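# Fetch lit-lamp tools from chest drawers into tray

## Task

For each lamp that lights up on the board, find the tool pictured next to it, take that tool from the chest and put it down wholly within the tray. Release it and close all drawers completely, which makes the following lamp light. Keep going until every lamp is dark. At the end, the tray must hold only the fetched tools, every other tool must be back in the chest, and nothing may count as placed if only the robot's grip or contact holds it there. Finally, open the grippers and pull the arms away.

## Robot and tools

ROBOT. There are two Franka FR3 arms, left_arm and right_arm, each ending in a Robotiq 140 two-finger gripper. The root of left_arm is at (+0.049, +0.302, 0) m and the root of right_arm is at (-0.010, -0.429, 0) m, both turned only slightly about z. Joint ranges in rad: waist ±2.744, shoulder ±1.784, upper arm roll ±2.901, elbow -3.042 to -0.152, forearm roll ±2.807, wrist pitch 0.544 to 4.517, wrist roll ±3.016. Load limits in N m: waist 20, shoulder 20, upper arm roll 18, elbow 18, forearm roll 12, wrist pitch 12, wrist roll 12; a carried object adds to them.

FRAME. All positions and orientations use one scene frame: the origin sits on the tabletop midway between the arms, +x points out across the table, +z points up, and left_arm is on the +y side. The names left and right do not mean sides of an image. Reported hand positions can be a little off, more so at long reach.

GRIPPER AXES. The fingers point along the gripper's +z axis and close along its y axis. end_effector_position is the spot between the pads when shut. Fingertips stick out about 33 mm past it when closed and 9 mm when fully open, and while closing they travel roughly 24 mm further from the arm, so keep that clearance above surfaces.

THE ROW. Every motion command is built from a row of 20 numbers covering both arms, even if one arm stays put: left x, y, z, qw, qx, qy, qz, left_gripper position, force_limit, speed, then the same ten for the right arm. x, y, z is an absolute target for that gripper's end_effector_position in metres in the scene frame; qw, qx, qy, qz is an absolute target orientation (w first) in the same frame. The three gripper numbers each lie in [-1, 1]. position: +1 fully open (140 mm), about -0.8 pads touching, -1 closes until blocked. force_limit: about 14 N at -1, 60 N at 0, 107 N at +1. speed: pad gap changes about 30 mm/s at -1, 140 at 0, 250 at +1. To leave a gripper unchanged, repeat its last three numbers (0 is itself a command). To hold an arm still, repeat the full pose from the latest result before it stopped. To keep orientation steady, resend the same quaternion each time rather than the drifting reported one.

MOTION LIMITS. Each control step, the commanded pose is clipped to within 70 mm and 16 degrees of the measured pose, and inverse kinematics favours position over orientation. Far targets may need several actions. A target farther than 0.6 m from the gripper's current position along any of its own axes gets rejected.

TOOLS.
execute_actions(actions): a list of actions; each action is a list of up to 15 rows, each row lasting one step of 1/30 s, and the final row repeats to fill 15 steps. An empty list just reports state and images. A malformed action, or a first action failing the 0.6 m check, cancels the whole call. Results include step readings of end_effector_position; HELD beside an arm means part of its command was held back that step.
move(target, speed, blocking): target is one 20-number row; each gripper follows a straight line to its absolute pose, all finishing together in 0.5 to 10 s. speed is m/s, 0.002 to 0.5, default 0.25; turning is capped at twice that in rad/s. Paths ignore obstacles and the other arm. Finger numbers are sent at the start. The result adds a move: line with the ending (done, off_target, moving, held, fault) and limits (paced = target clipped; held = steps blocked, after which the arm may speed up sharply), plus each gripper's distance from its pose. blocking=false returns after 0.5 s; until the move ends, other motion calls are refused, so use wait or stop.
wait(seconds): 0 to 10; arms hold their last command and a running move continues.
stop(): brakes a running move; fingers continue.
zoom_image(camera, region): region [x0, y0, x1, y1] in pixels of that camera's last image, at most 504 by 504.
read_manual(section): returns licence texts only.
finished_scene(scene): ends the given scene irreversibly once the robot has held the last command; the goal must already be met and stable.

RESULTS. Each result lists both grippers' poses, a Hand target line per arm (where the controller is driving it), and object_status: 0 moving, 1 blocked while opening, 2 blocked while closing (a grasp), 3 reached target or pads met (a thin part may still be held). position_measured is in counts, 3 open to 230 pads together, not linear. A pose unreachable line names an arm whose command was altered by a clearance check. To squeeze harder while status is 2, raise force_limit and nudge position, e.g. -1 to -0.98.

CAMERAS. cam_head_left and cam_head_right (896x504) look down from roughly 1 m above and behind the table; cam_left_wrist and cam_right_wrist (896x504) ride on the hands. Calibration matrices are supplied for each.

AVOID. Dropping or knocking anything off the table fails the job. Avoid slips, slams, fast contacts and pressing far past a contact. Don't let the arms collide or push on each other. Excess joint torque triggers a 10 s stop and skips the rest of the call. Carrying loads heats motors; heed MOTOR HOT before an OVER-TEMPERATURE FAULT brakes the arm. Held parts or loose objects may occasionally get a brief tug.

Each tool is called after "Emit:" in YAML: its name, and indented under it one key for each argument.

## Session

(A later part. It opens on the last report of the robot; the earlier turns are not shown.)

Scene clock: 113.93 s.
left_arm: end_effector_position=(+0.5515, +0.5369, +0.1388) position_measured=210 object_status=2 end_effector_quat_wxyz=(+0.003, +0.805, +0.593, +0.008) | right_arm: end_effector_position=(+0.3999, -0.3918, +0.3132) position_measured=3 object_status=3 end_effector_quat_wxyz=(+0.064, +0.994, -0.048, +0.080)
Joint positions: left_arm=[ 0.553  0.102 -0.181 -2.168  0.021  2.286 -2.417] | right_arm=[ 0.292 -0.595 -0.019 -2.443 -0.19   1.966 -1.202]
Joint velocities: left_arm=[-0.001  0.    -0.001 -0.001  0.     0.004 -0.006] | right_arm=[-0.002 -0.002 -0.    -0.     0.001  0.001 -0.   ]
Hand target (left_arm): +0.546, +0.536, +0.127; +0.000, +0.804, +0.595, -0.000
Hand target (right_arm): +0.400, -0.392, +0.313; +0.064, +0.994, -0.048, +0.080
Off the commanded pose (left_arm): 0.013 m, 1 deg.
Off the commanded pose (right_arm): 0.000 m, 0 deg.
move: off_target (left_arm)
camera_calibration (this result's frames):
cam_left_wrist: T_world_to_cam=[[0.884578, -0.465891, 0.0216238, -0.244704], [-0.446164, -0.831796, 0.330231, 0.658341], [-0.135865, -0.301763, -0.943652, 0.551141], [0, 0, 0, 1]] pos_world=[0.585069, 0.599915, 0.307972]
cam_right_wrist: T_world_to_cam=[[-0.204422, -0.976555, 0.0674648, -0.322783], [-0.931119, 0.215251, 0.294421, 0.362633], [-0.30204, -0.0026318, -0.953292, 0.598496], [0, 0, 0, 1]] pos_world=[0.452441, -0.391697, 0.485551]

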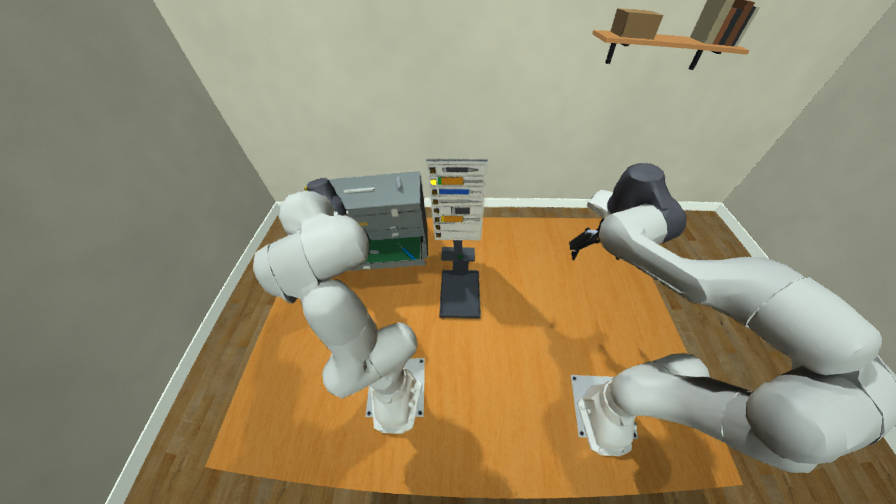

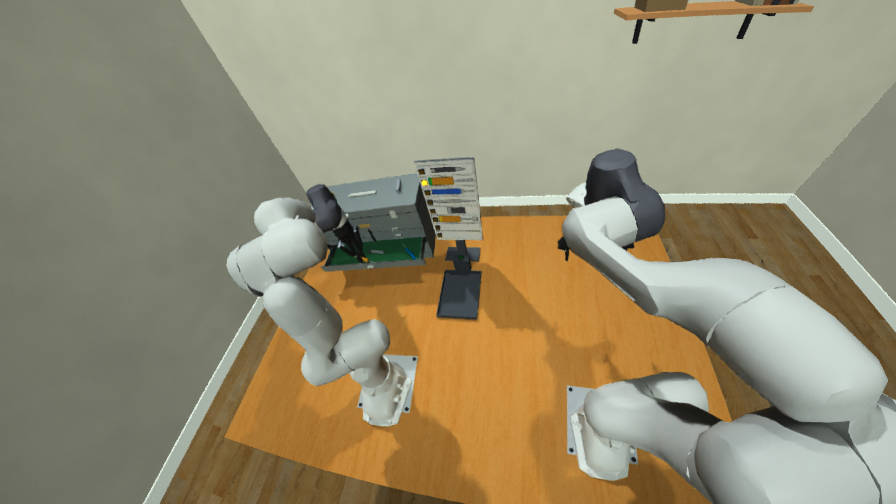

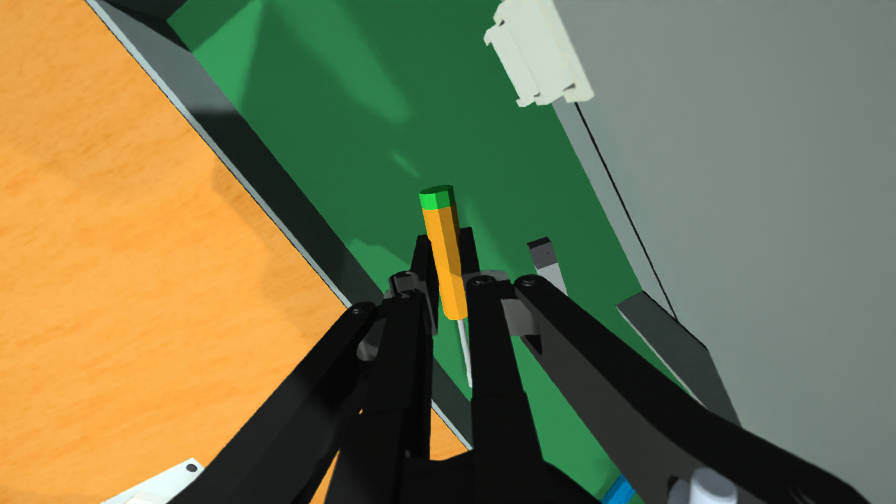

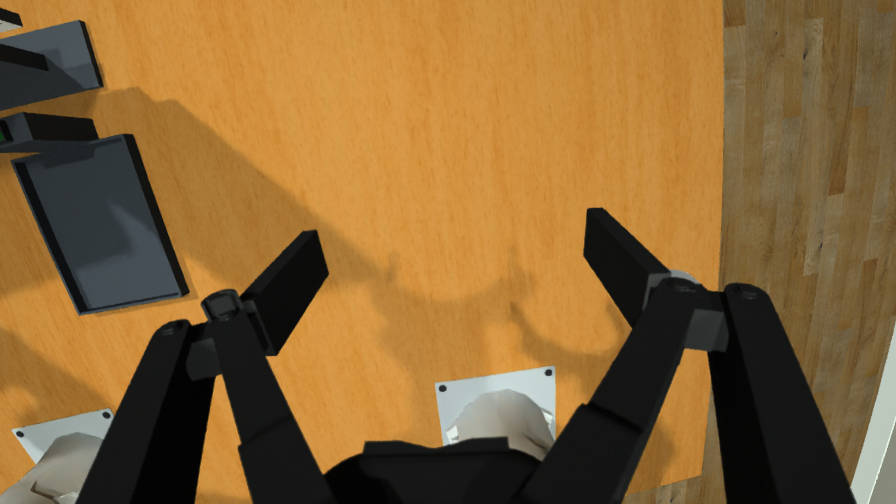

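Emit:
move:
  target: [0.55,0.536,0.25,0,0.804,0.595,0,-1,0,0,0.4,-0.392,0.313,0.064,0.994,-0.048,0.08,1,0,0]

Emit:
move:
  target: [0.46,0.12,0.2,0,1,0,0,-1,0,0,0.4,-0.392,0.313,0.064,0.994,-0.048,0.08,1,0,0]

Emit:
move:
  target: [0.46,0.12,0.055,0,1,0,0,-1,0,0,0.4,-0.392,0.313,0.064,0.994,-0.048,0.08,1,0,0]
  speed: 0.12

Emit:
move:
  target: [0.46,0.12,0.055,0,1,0,0,-0.2,0,0,0.4,-0.392,0.313,0.064,0.994,-0.048,0.08,1,0,0]

Emit:
move:
  target: [0.44,0.3,0.22,0,1,0,0,-1,0,0,0.4,-0.392,0.313,0.064,0.994,-0.048,0.08,1,0,0]

Emit:
move:
  target: [0.44,0.465,0.135,-0.012,0.983,0.069,0.174,-1,0,0,0.4,-0.392,0.313,0.064,0.994,-0.048,0.08,1,0,0]

Emit:
move:
  target: [0.6,0.478,0.135,-0.015,0.974,0.068,0.216,-1,0,0,0.4,-0.392,0.313,0.064,0.994,-0.048,0.08,1,0,0]
  speed: 0.1

Scene clock: 115.47 s.
left_arm: end_effector_position=(+0.5484, +0.5392, +0.2501) position_measured=211 object_status=2 end_effector_quat_wxyz=(-0.002, +0.802, +0.598, +0.003) | right_arm: end_effector_position=(+0.3999, -0.3918, +0.3132) position_measured=3 object_status=3 end_effector_quat_wxyz=(+0.064, +0.994, -0.048, +0.080)
Joint positions: left_arm=[ 0.559 -0.011 -0.181 -2.002  0.003  1.996 -2.413] | right_arm=[ 0.292 -0.595 -0.019 -2.443 -0.19   1.966 -1.202]
Joint velocities: left_arm=[ 0.001  0.    -0.    -0.001  0.    -0.011 -0.   ] | right_arm=[ 0.    -0.     0.    -0.     0.001 -0.     0.   ]
Hand target (left_arm): +0.549, +0.536, +0.250; -0.000, +0.804, +0.595, +0.000
Hand target (right_arm): +0.400, -0.392, +0.313; +0.064, +0.994, -0.048, +0.080
Off the commanded pose (left_arm): 0.004 m, 1 deg.
Off the commanded pose (right_arm): 0.000 m, 0 deg.
move: off_target (left_arm)
camera_calibration (this result's frames):
cam_left_wrist: T_world_to_cam=[[0.890746, -0.454434, 0.00783158, -0.249398], [-0.430378, -0.837804, 0.335946, 0.615276], [-0.146104, -0.302613, -0.941849, 0.662049], [0, 0, 0, 1]] pos_world=[0.58368, 0.60249, 0.418804]
cam_right_wrist: T_world_to_cam=[[-0.204422, -0.976555, 0.0674649, -0.322783], [-0.93112, 0.21525, 0.294421, 0.362633], [-0.30204, -0.00263186, -0.953292, 0.598496], [0, 0, 0, 1]] pos_world=[0.452441, -0.391697, 0.485551]

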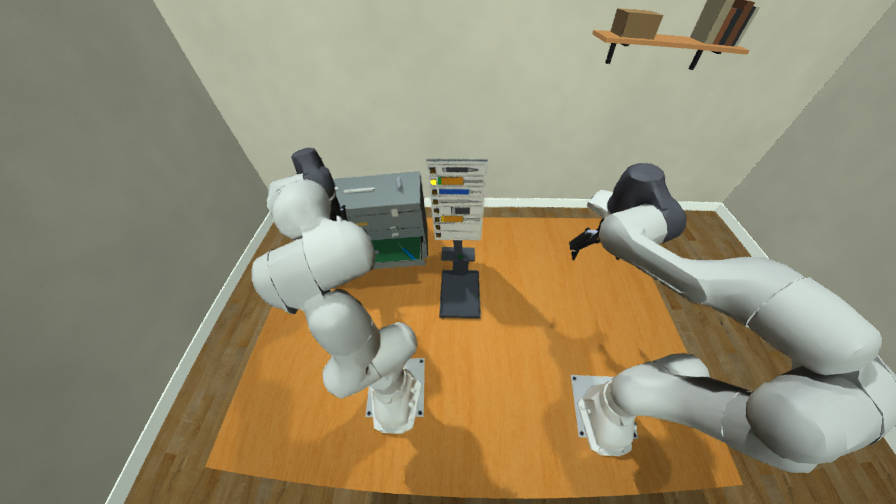

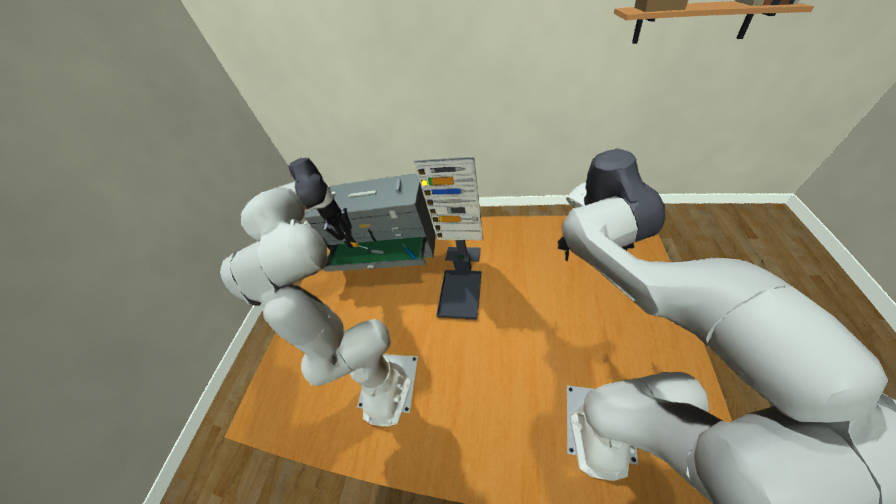

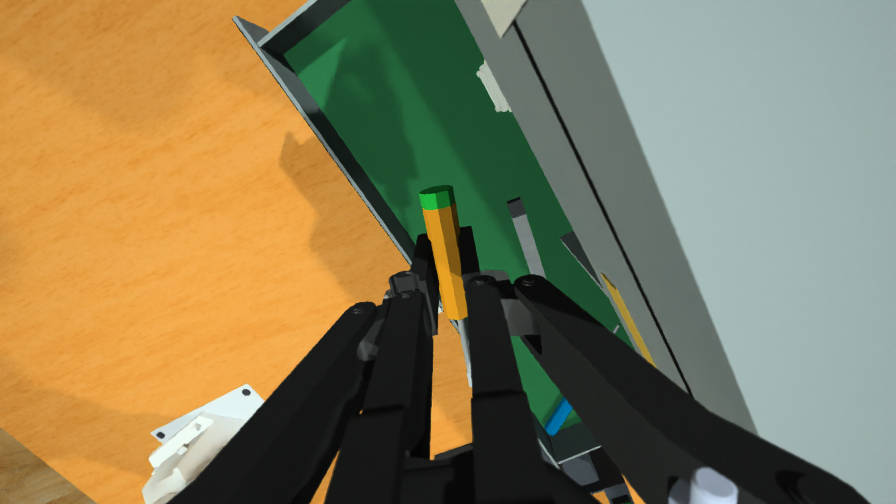

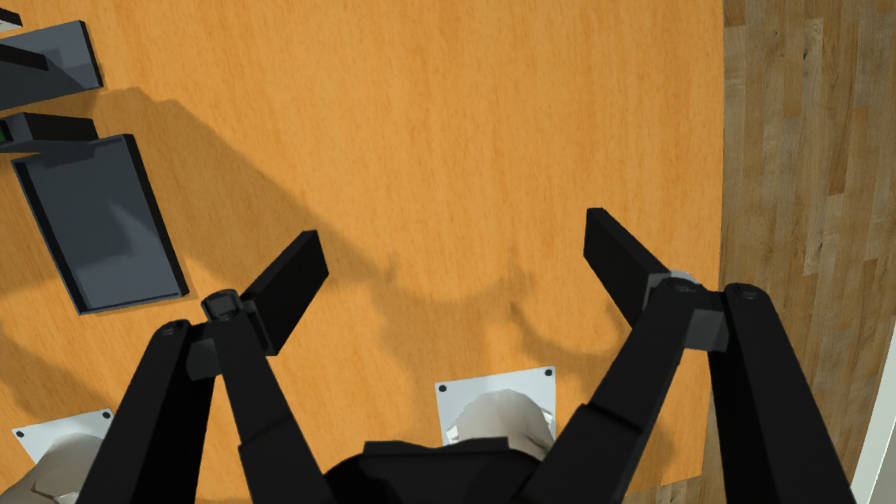

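Scene clock: 118.57 s.
left_arm: end_effector_position=(+0.4543, +0.1201, +0.1979) position_measured=211 object_status=2 end_effector_quat_wxyz=(+0.005, +1.000, +0.007, +0.001) | right_arm: end_effector_position=(+0.3999, -0.3918, +0.3132) position_measured=3 object_status=3 end_effector_quat_wxyz=(+0.064, +0.994, -0.048, +0.080)
Joint positions: left_arm=[-0.064 -0.314 -0.399 -2.443 -0.155  2.153 -1.882] | right_arm=[ 0.292 -0.595 -0.019 -2.443 -0.19   1.966 -1.202]
Joint velocities: left_arm=[-0.001  0.001  0.001 -0.     0.001  0.005  0.029] | right_arm=[ 0.001  0.     0.001  0.003 -0.    -0.001 -0.   ]
Hand target (left_arm): +0.456, +0.118, +0.199; +0.008, +1.000, +0.000, +0.003
Hand target (right_arm): +0.400, -0.392, +0.313; +0.064, +0.994, -0.048, +0.080
Off the commanded pose (left_arm): 0.006 m, 1 deg.
Off the commanded pose (right_arm): 0.000 m, 0 deg.
move: off_target (left_arm)
camera_calibration (this result's frames):
cam_left_wrist: T_world_to_cam=[[-0.168514, -0.985511, 0.019261, 0.18708], [-0.926374, 0.165018, 0.338527, 0.345587], [-0.336801, 0.0392036, -0.940759, 0.517676], [0, 0, 0, 1]] pos_world=[0.526022, 0.107047, 0.366415]
cam_right_wrist: T_world_to_cam=[[-0.204422, -0.976555, 0.0674648, -0.322783], [-0.931119, 0.215251, 0.294421, 0.362633], [-0.30204, -0.00263173, -0.953292, 0.598496], [0, 0, 0, 1]] pos_world=[0.452441, -0.391697, 0.485551]

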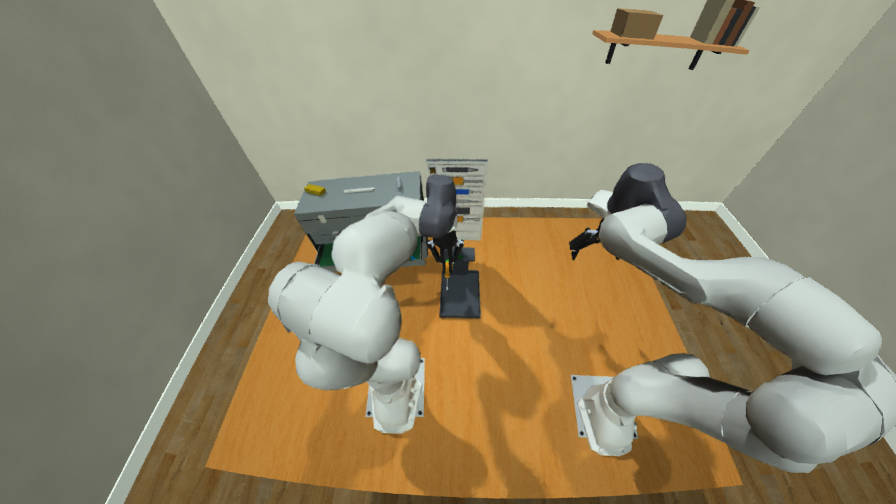

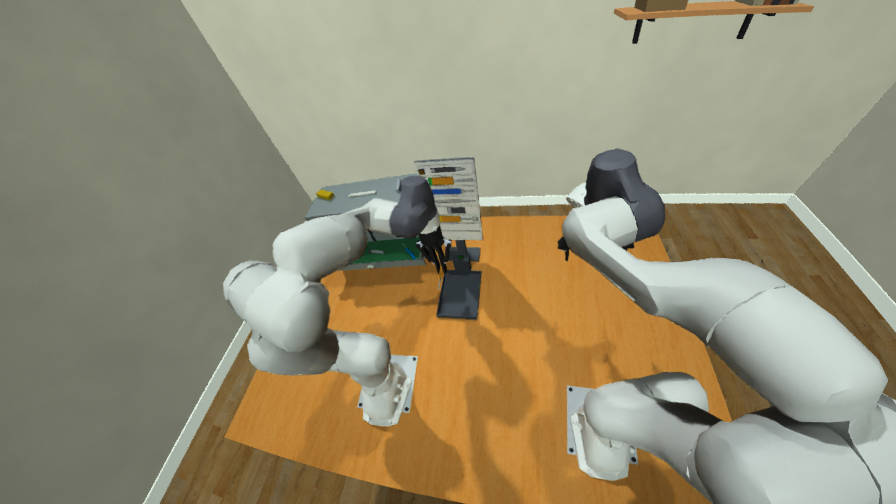

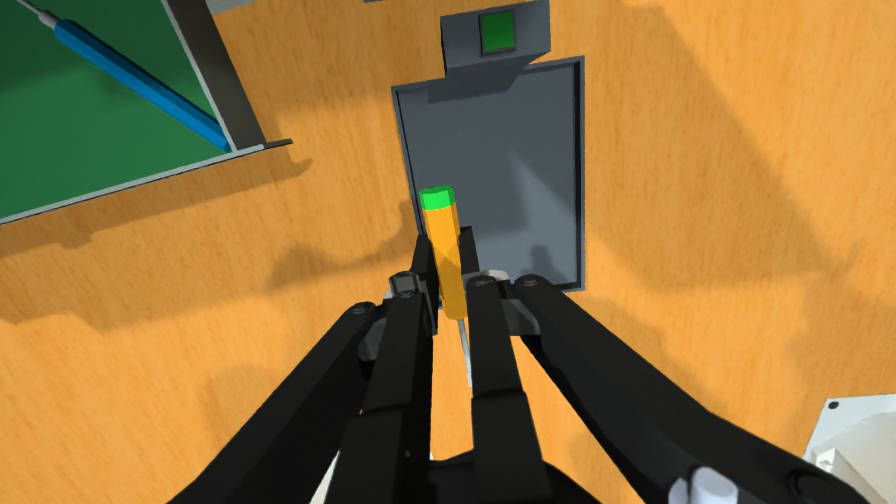

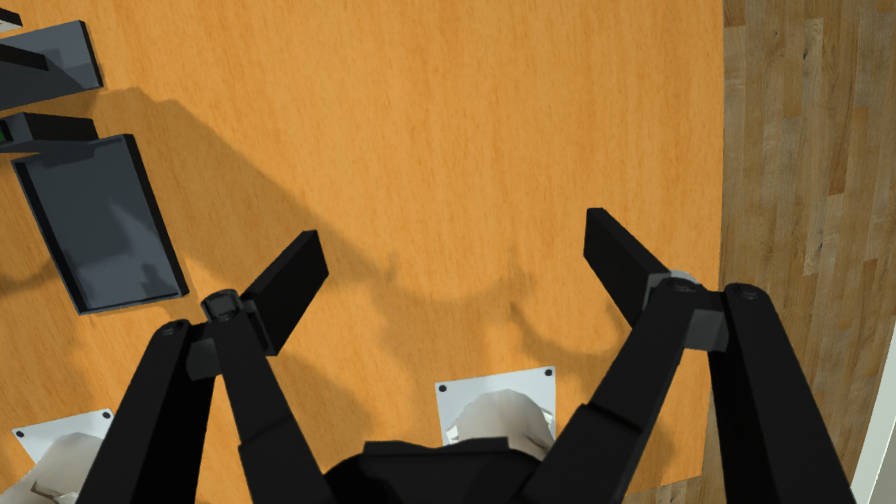

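Scene clock: 120.40 s.
left_arm: end_effector_position=(+0.4589, +0.1183, +0.0555) position_measured=211 object_status=2 end_effector_quat_wxyz=(+0.001, +1.000, -0.007, -0.002) | right_arm: end_effector_position=(+0.3999, -0.3918, +0.3132) position_measured=3 object_status=3 end_effector_quat_wxyz=(+0.064, +0.994, -0.048, +0.080)
Joint positions: left_arm=[-0.048 -0.002 -0.435 -2.559 -0.009  2.554 -1.971] | right_arm=[ 0.292 -0.595 -0.019 -2.443 -0.19   1.966 -1.202]
Joint velocities: left_arm=[ 0.001  0.002 -0.    -0.     0.007  0.011 -0.024] | right_arm=[-0.001  0.001  0.    -0.    -0.001  0.001 -0.001]
Hand target (left_arm): +0.461, +0.119, +0.055; +0.001, +1.000, -0.001, -0.000
Hand target (right_arm): +0.400, -0.392, +0.313; +0.064, +0.994, -0.048, +0.080
Off the commanded pose (left_arm): 0.002 m, 1 deg.
Off the commanded pose (right_arm): 0.000 m, 0 deg.
move: done
camera_calibration (this result's frames):
cam_left_wrist: T_world_to_cam=[[-0.194576, -0.980812, 0.0121861, 0.200651], [-0.919462, 0.186704, 0.346022, 0.392181], [-0.341657, 0.0561227, -0.938147, 0.385396], [0, 0, 0, 1]] pos_world=[0.531311, 0.101949, 0.22341]
cam_right_wrist: T_world_to_cam=[[-0.204422, -0.976555, 0.0674649, -0.322783], [-0.931119, 0.215251, 0.294421, 0.362633], [-0.30204, -0.00263182, -0.953292, 0.598496], [0, 0, 0, 1]] pos_world=[0.452441, -0.391697, 0.485551]

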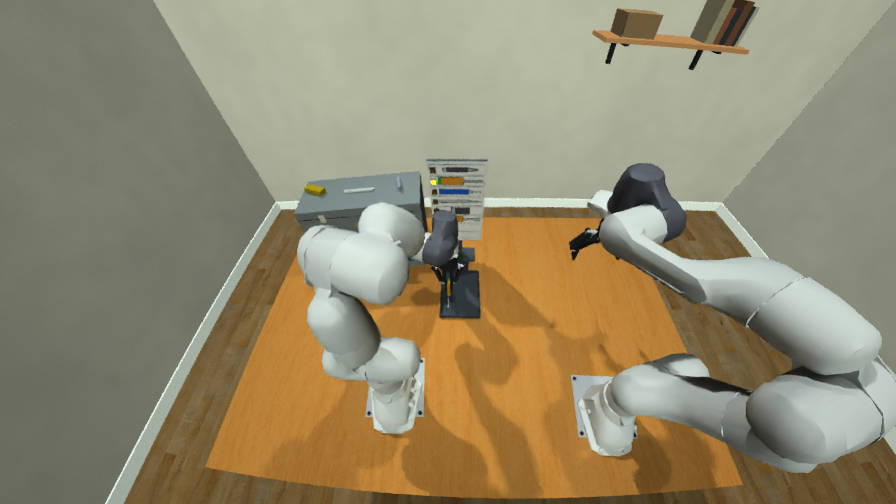

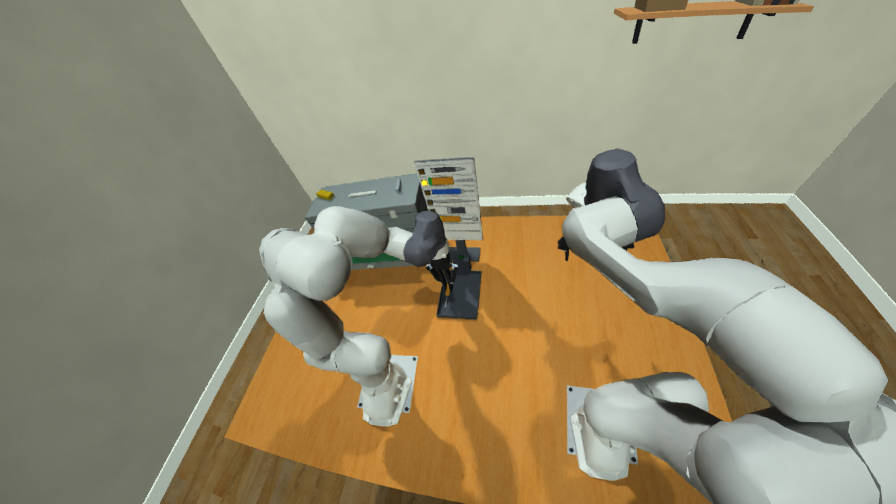

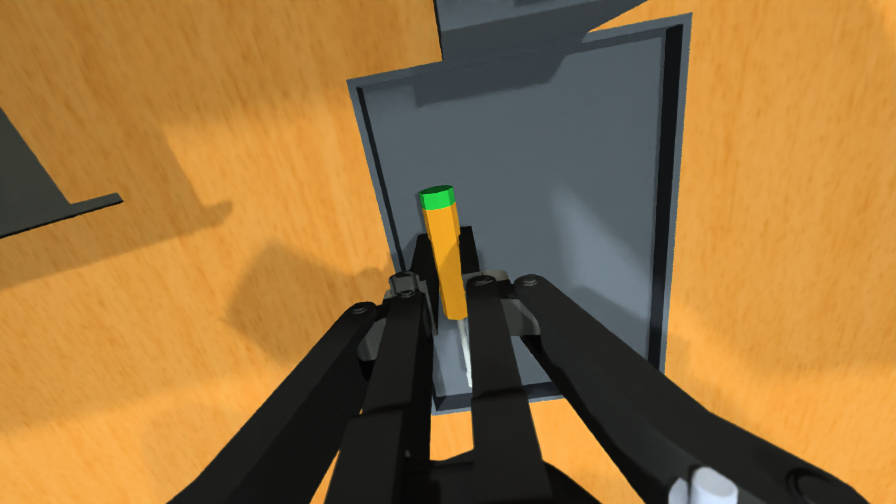

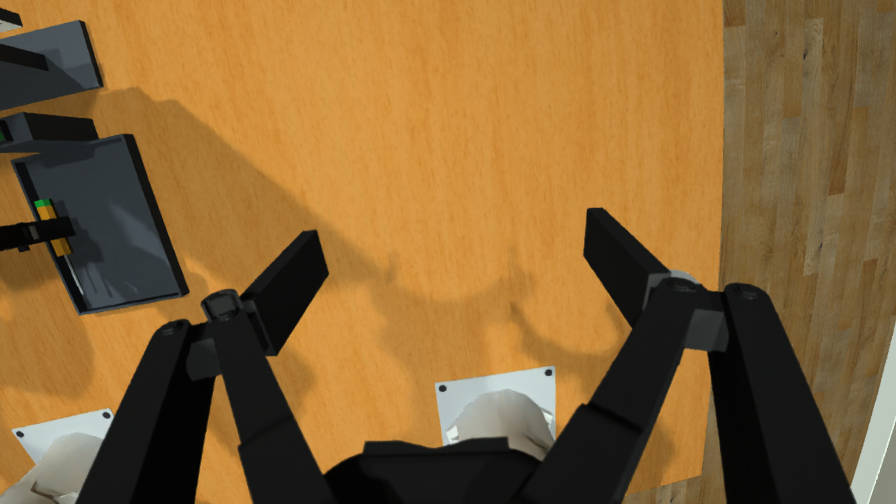

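Scene clock: 121.10 s.
left_arm: end_effector_position=(+0.4594, +0.1183, +0.0554) position_measured=154 object_status=3 end_effector_quat_wxyz=(+0.001, +1.000, -0.004, -0.001) | right_arm: end_effector_position=(+0.3999, -0.3918, +0.3132) position_measured=3 object_status=3 end_effector_quat_wxyz=(+0.064, +0.994, -0.048, +0.080)
Joint positions: left_arm=[-0.048 -0.002 -0.435 -2.56  -0.007  2.557 -1.978] | right_arm=[ 0.292 -0.595 -0.019 -2.443 -0.19   1.966 -1.202]
Joint velocities: left_arm=[ 0.002 -0.001 -0.     0.001 -0.001  0.003 -0.009] | right_arm=[0.    0.001 0.    0.    0.    0.002 0.   ]
Hand target (left_arm): +0.460, +0.120, +0.055; +0.000, +1.000, -0.000, -0.000
Hand target (right_arm): +0.400, -0.392, +0.313; +0.064, +0.994, -0.048, +0.080
Off the commanded pose (left_arm): 0.002 m, 0 deg.
Off the commanded pose (right_arm): 0.000 m, 0 deg.
move: done
camera_calibration (this result's frames):
cam_left_wrist: T_world_to_cam=[[-0.188979, -0.981913, 0.011592, 0.19835], [-0.921297, 0.181374, 0.343969, 0.394202], [-0.33985, 0.0543233, -0.938909, 0.384904], [0, 0, 0, 1]] pos_world=[0.531471, 0.102355, 0.223497]
cam_right_wrist: T_world_to_cam=[[-0.204422, -0.976555, 0.0674649, -0.322783], [-0.93112, 0.21525, 0.294421, 0.362633], [-0.30204, -0.00263185, -0.953292, 0.598496], [0, 0, 0, 1]] pos_world=[0.452441, -0.391697, 0.485551]

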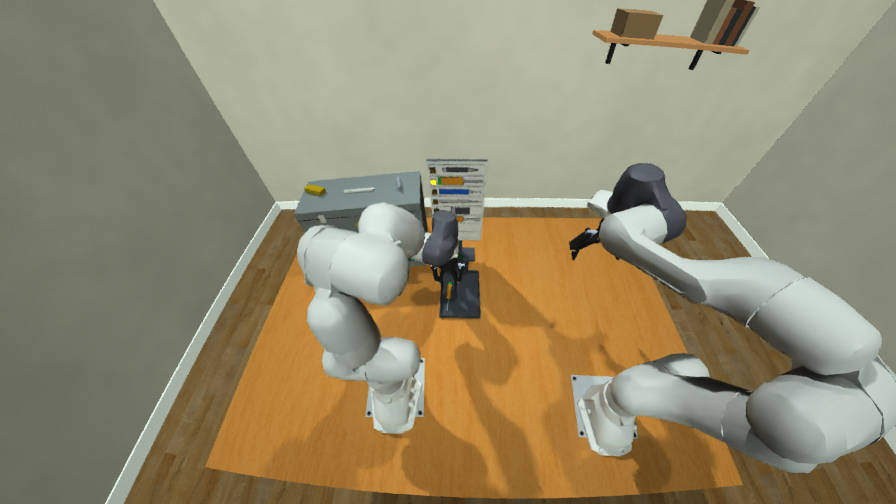

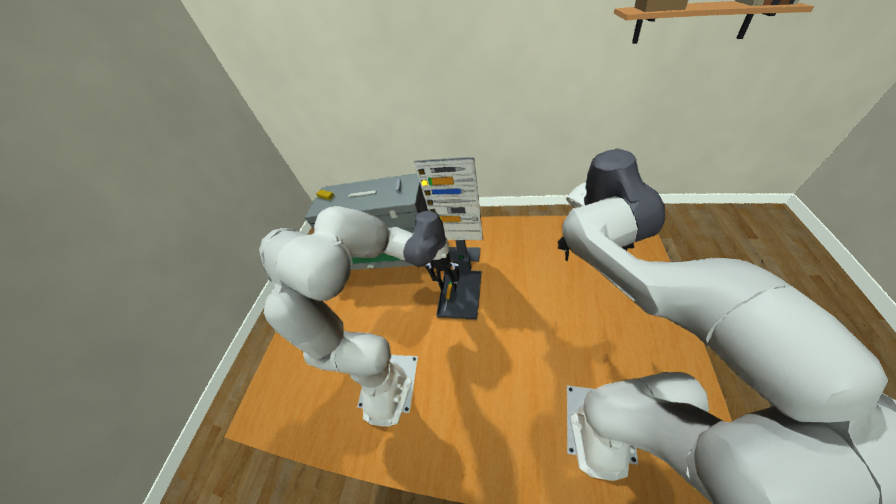

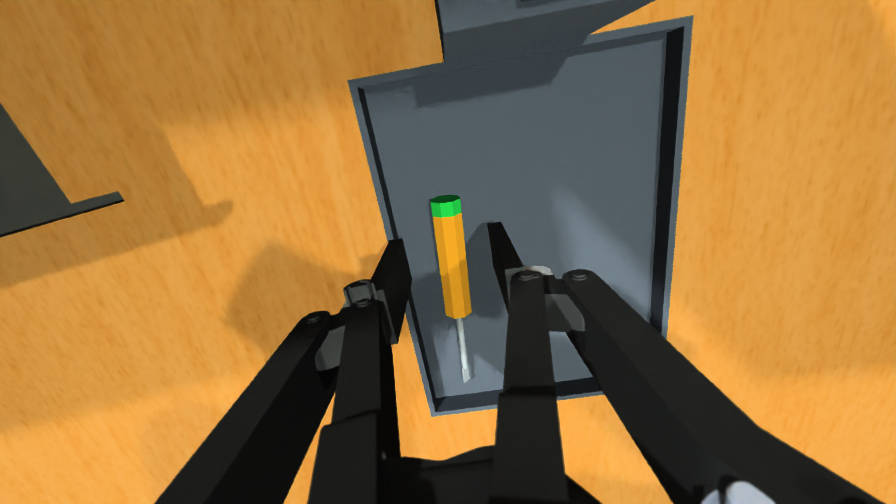

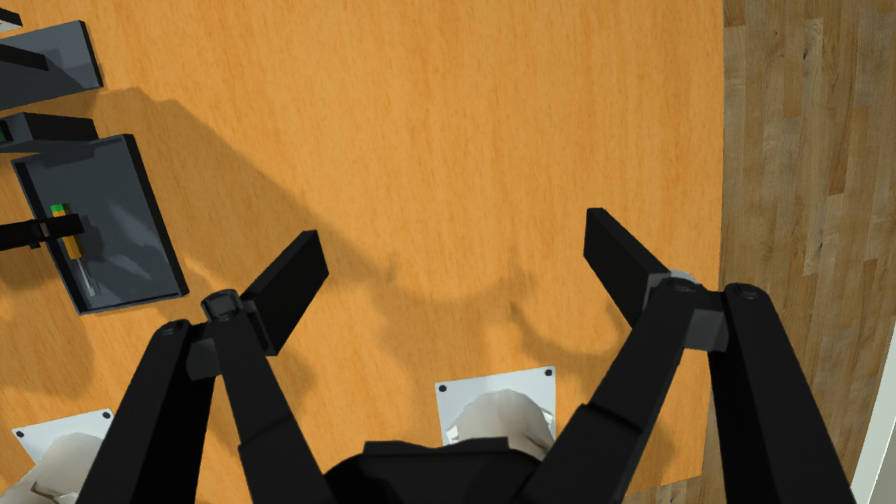

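Scene clock: 122.93 s.
left_arm: end_effector_position=(+0.4415, +0.3010, +0.2188) position_measured=233 object_status=3 end_effector_quat_wxyz=(-0.002, +1.000, +0.009, +0.001) | right_arm: end_effector_position=(+0.3999, -0.3918, +0.3132) position_measured=3 object_status=3 end_effector_quat_wxyz=(+0.064, +0.994, -0.048, +0.080)
Joint positions: left_arm=[ 0.019 -0.479 -0.081 -2.555 -0.039  2.08  -1.56 ] | right_arm=[ 0.292 -0.595 -0.019 -2.443 -0.19   1.966 -1.202]
Joint velocities: left_arm=[ 0.001 -0.001  0.001 -0.001  0.    -0.006  0.026] | right_arm=[ 0.001  0.001  0.001 -0.001 -0.001  0.001  0.001]
Hand target (left_arm): +0.441, +0.302, +0.219; -0.003, +1.000, +0.001, +0.000
Hand target (right_arm): +0.400, -0.392, +0.313; +0.064, +0.994, -0.048, +0.080
Off the commanded pose (left_arm): 0.002 m, 1 deg.
Off the commanded pose (right_arm): 0.000 m, 0 deg.
move: done
camera_calibration (this result's frames):
cam_left_wrist: T_world_to_cam=[[-0.164391, -0.986379, 0.00569392, 0.364192], [-0.927129, 0.156482, 0.340506, 0.299279], [-0.336759, 0.0506972, -0.940225, 0.522321], [0, 0, 0, 1]] pos_world=[0.513237, 0.285919, 0.38712]
cam_right_wrist: T_world_to_cam=[[-0.204422, -0.976555, 0.0674648, -0.322783], [-0.931119, 0.215251, 0.294421, 0.362633], [-0.30204, -0.00263177, -0.953292, 0.598496], [0, 0, 0, 1]] pos_world=[0.452441, -0.391697, 0.485551]

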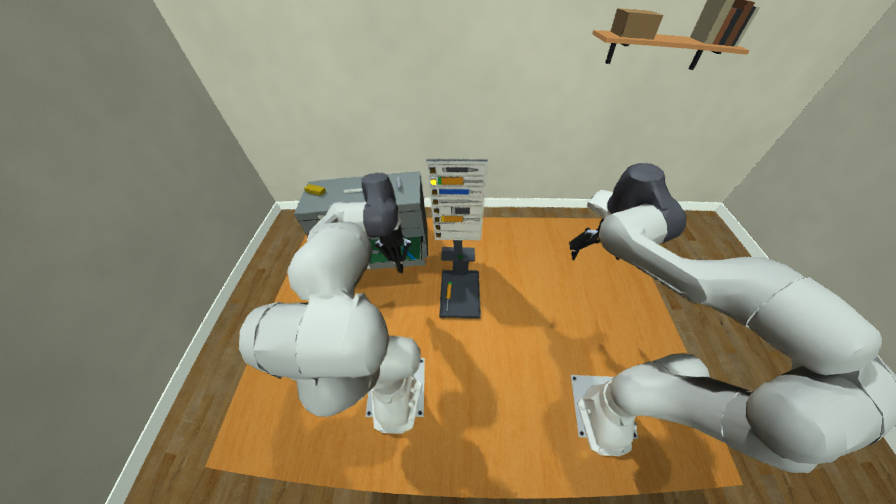

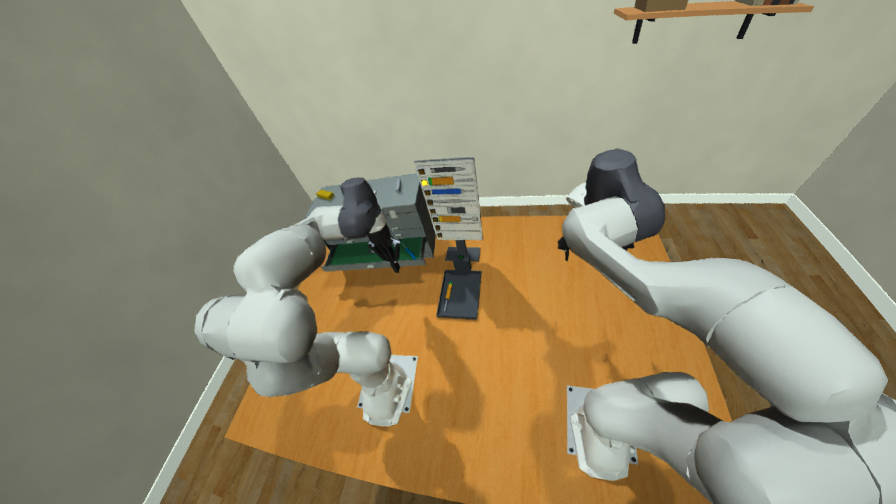

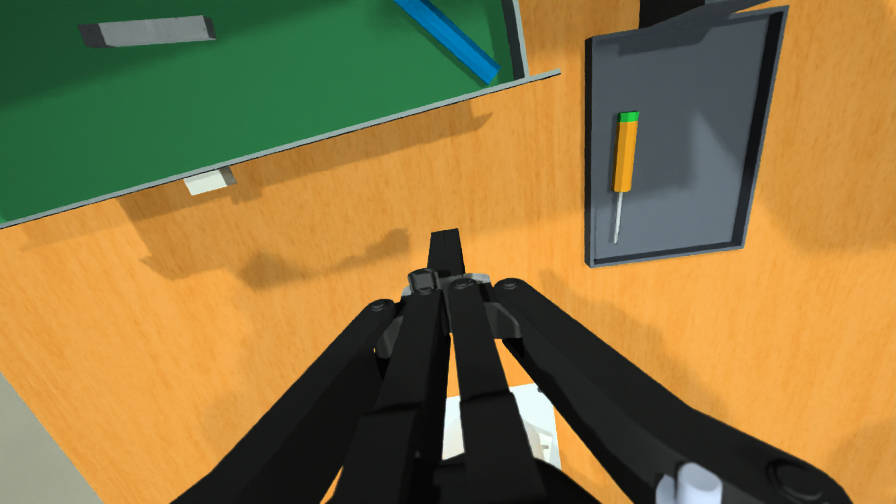

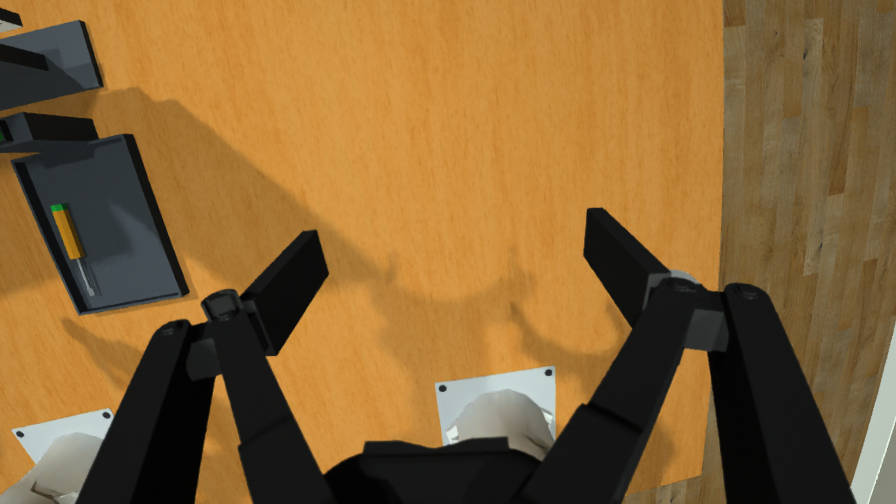

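Scene clock: 124.63 s.
left_arm: end_effector_position=(+0.4419, +0.4654, +0.1376) position_measured=233 object_status=3 end_effector_quat_wxyz=(-0.011, +0.982, +0.077, +0.173) | right_arm: end_effector_position=(+0.3999, -0.3918, +0.3132) position_measured=3 object_status=3 end_effector_quat_wxyz=(+0.064, +0.994, -0.048, +0.080)
Joint positions: left_arm=[ 0.137 -0.49   0.282 -2.924  0.058  2.782 -1.307] | right_arm=[ 0.292 -0.595 -0.019 -2.443 -0.19   1.966 -1.202]
Joint velocities: left_arm=[-0.004 -0.     0.006  0.     0.004  0.012  0.024] | right_arm=[-0.    -0.001 -0.    -0.    -0.001  0.001  0.001]
Hand target (left_arm): +0.442, +0.465, +0.137; -0.013, +0.982, +0.069, +0.173
Hand target (right_arm): +0.400, -0.392, +0.313; +0.064, +0.994, -0.048, +0.080
Off the commanded pose (left_arm): 0.003 m, 1 deg.
Off the commanded pose (right_arm): 0.000 m, 0 deg.
move: done
camera_calibration (this result's frames):
cam_left_wrist: T_world_to_cam=[[-0.0190888, -0.998626, -0.0487982, 0.475869], [-0.99981, 0.0188712, 0.00491595, 0.443822], [-0.00398831, 0.0488828, -0.998797, 0.299658], [0, 0, 0, 1]] pos_world=[0.454016, 0.452192, 0.320337]
cam_right_wrist: T_world_to_cam=[[-0.204422, -0.976555, 0.0674648, -0.322783], [-0.931119, 0.215251, 0.294421, 0.362633], [-0.30204, -0.00263176, -0.953292, 0.598496], [0, 0, 0, 1]] pos_world=[0.452441, -0.391697, 0.485551]

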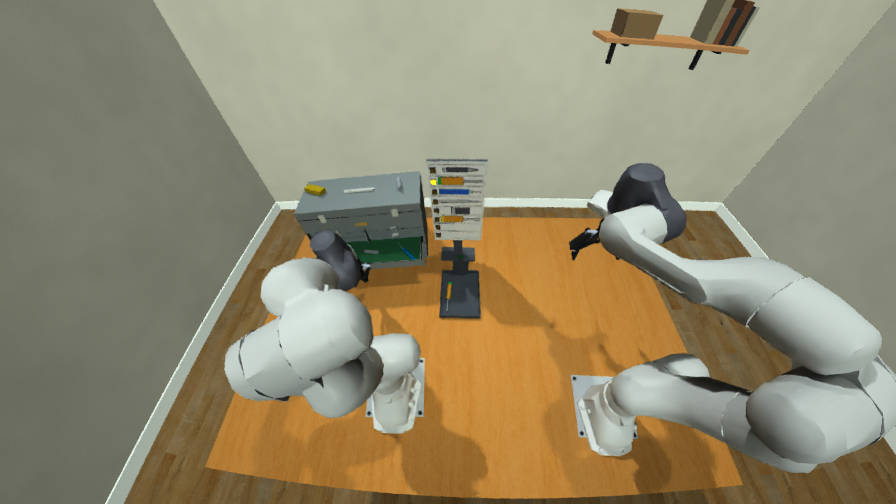

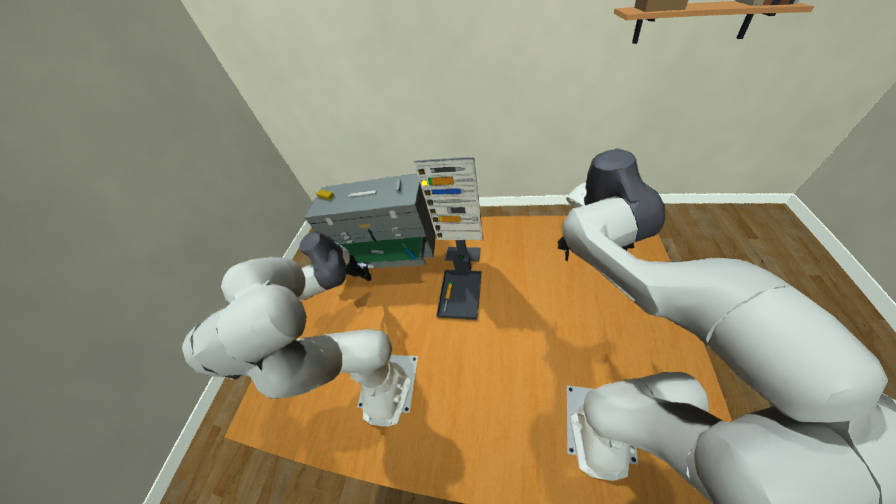

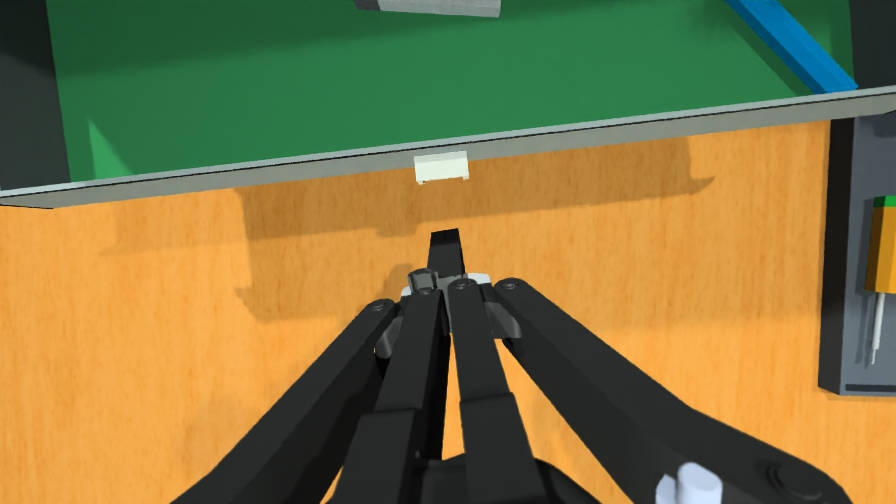

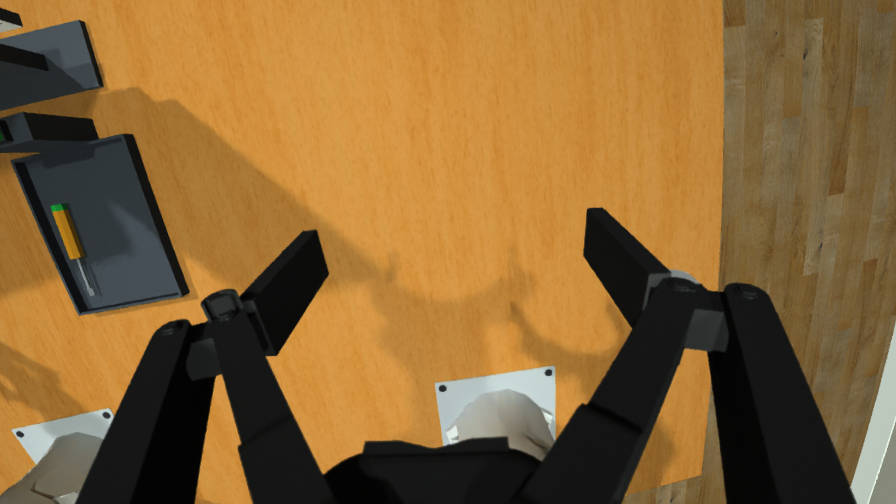

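Scene clock: 126.60 s.
left_arm: end_effector_position=(+0.5933, +0.4761, +0.1317) position_measured=233 object_status=3 end_effector_quat_wxyz=(-0.012, +0.975, +0.079, +0.207) | right_arm: end_effector_position=(+0.3999, -0.3918, +0.3132) position_measured=3 object_status=3 end_effector_quat_wxyz=(+0.064, +0.994, -0.048, +0.080)
Joint positions: left_arm=[-0.1   -0.035  0.344 -2.544 -0.257  2.916 -1.185] | right_arm=[ 0.292 -0.595 -0.019 -2.443 -0.19   1.966 -1.202]
Joint velocities: left_arm=[-0.001  0.004 -0.     0.003 -0.043 -0.001  0.068] | right_arm=[ 0.     0.     0.001 -0.     0.001 -0.001 -0.002]
Hand target (left_arm): +0.599, +0.477, +0.137; -0.016, +0.974, +0.069, +0.215
Hand target (right_arm): +0.400, -0.392, +0.313; +0.064, +0.994, -0.048, +0.080
Off the commanded pose (left_arm): 0.008 m, 2 deg.
Off the commanded pose (right_arm): 0.000 m, 0 deg.
move: off_target (left_arm)
camera_calibration (this result's frames):
cam_left_wrist: T_world_to_cam=[[-0.0105988, -0.998352, -0.0563942, 0.484995], [-0.997856, 0.0142028, -0.063895, 0.605156], [0.0645907, 0.055596, -0.996362, 0.249662], [0, 0, 0, 1]] pos_world=[0.592873, 0.461721, 0.314771]
cam_right_wrist: T_world_to_cam=[[-0.204422, -0.976555, 0.067465, -0.322783], [-0.931119, 0.215251, 0.294421, 0.362633], [-0.30204, -0.00263196, -0.953292, 0.598496], [0, 0, 0, 1]] pos_world=[0.452441, -0.391697, 0.485551]

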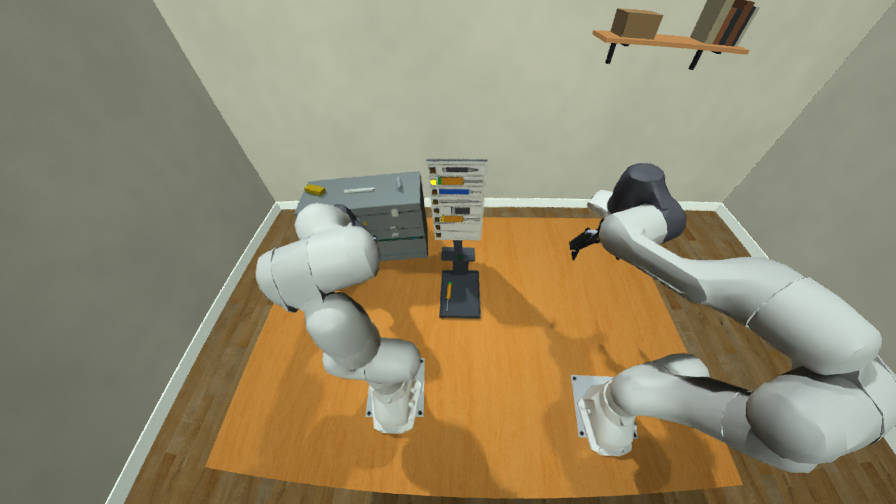

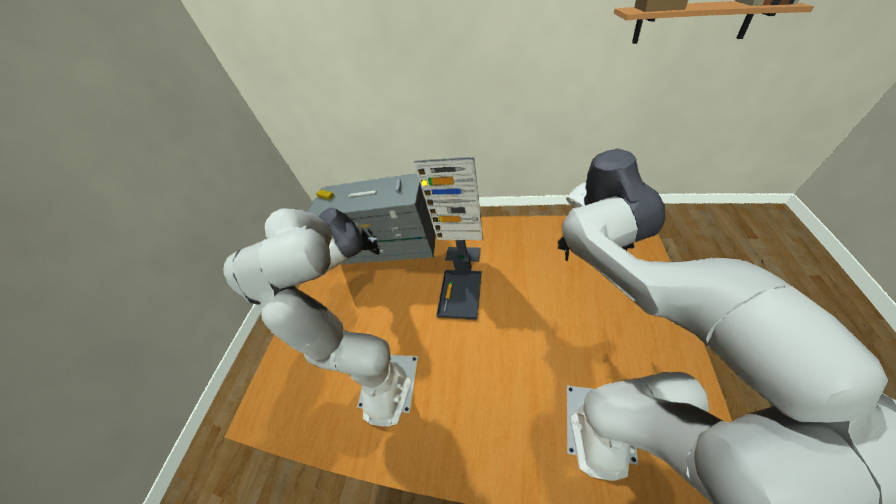

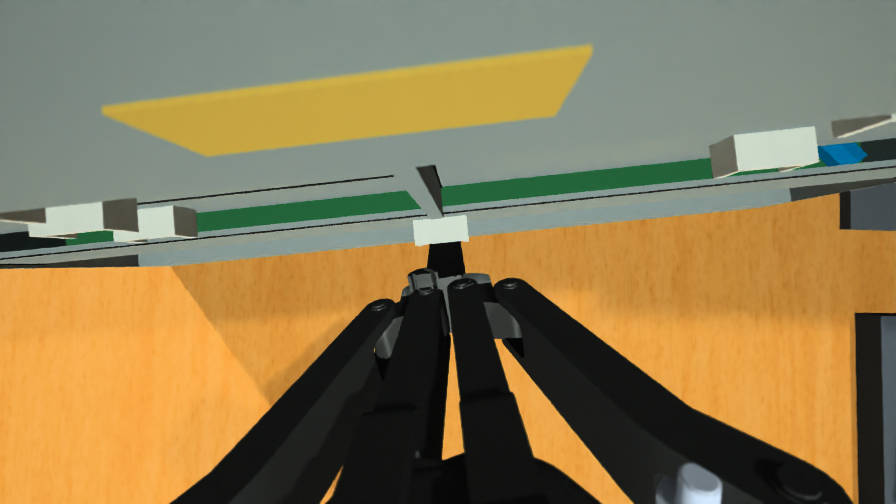

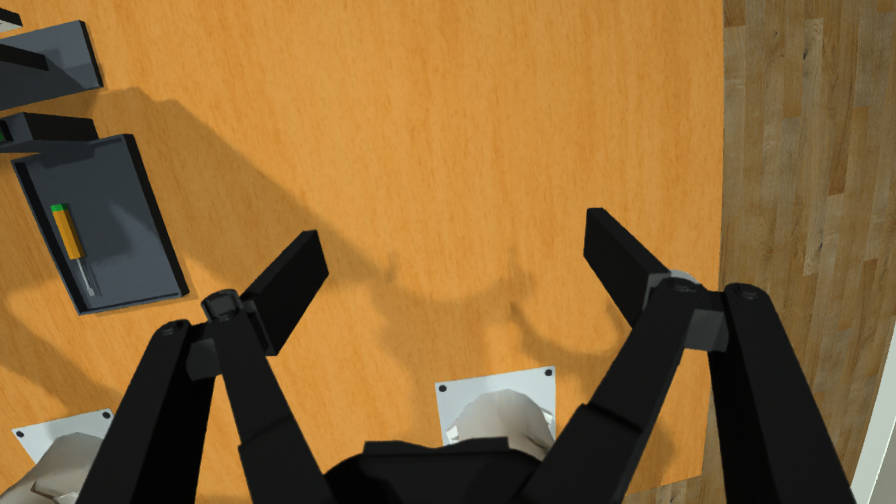

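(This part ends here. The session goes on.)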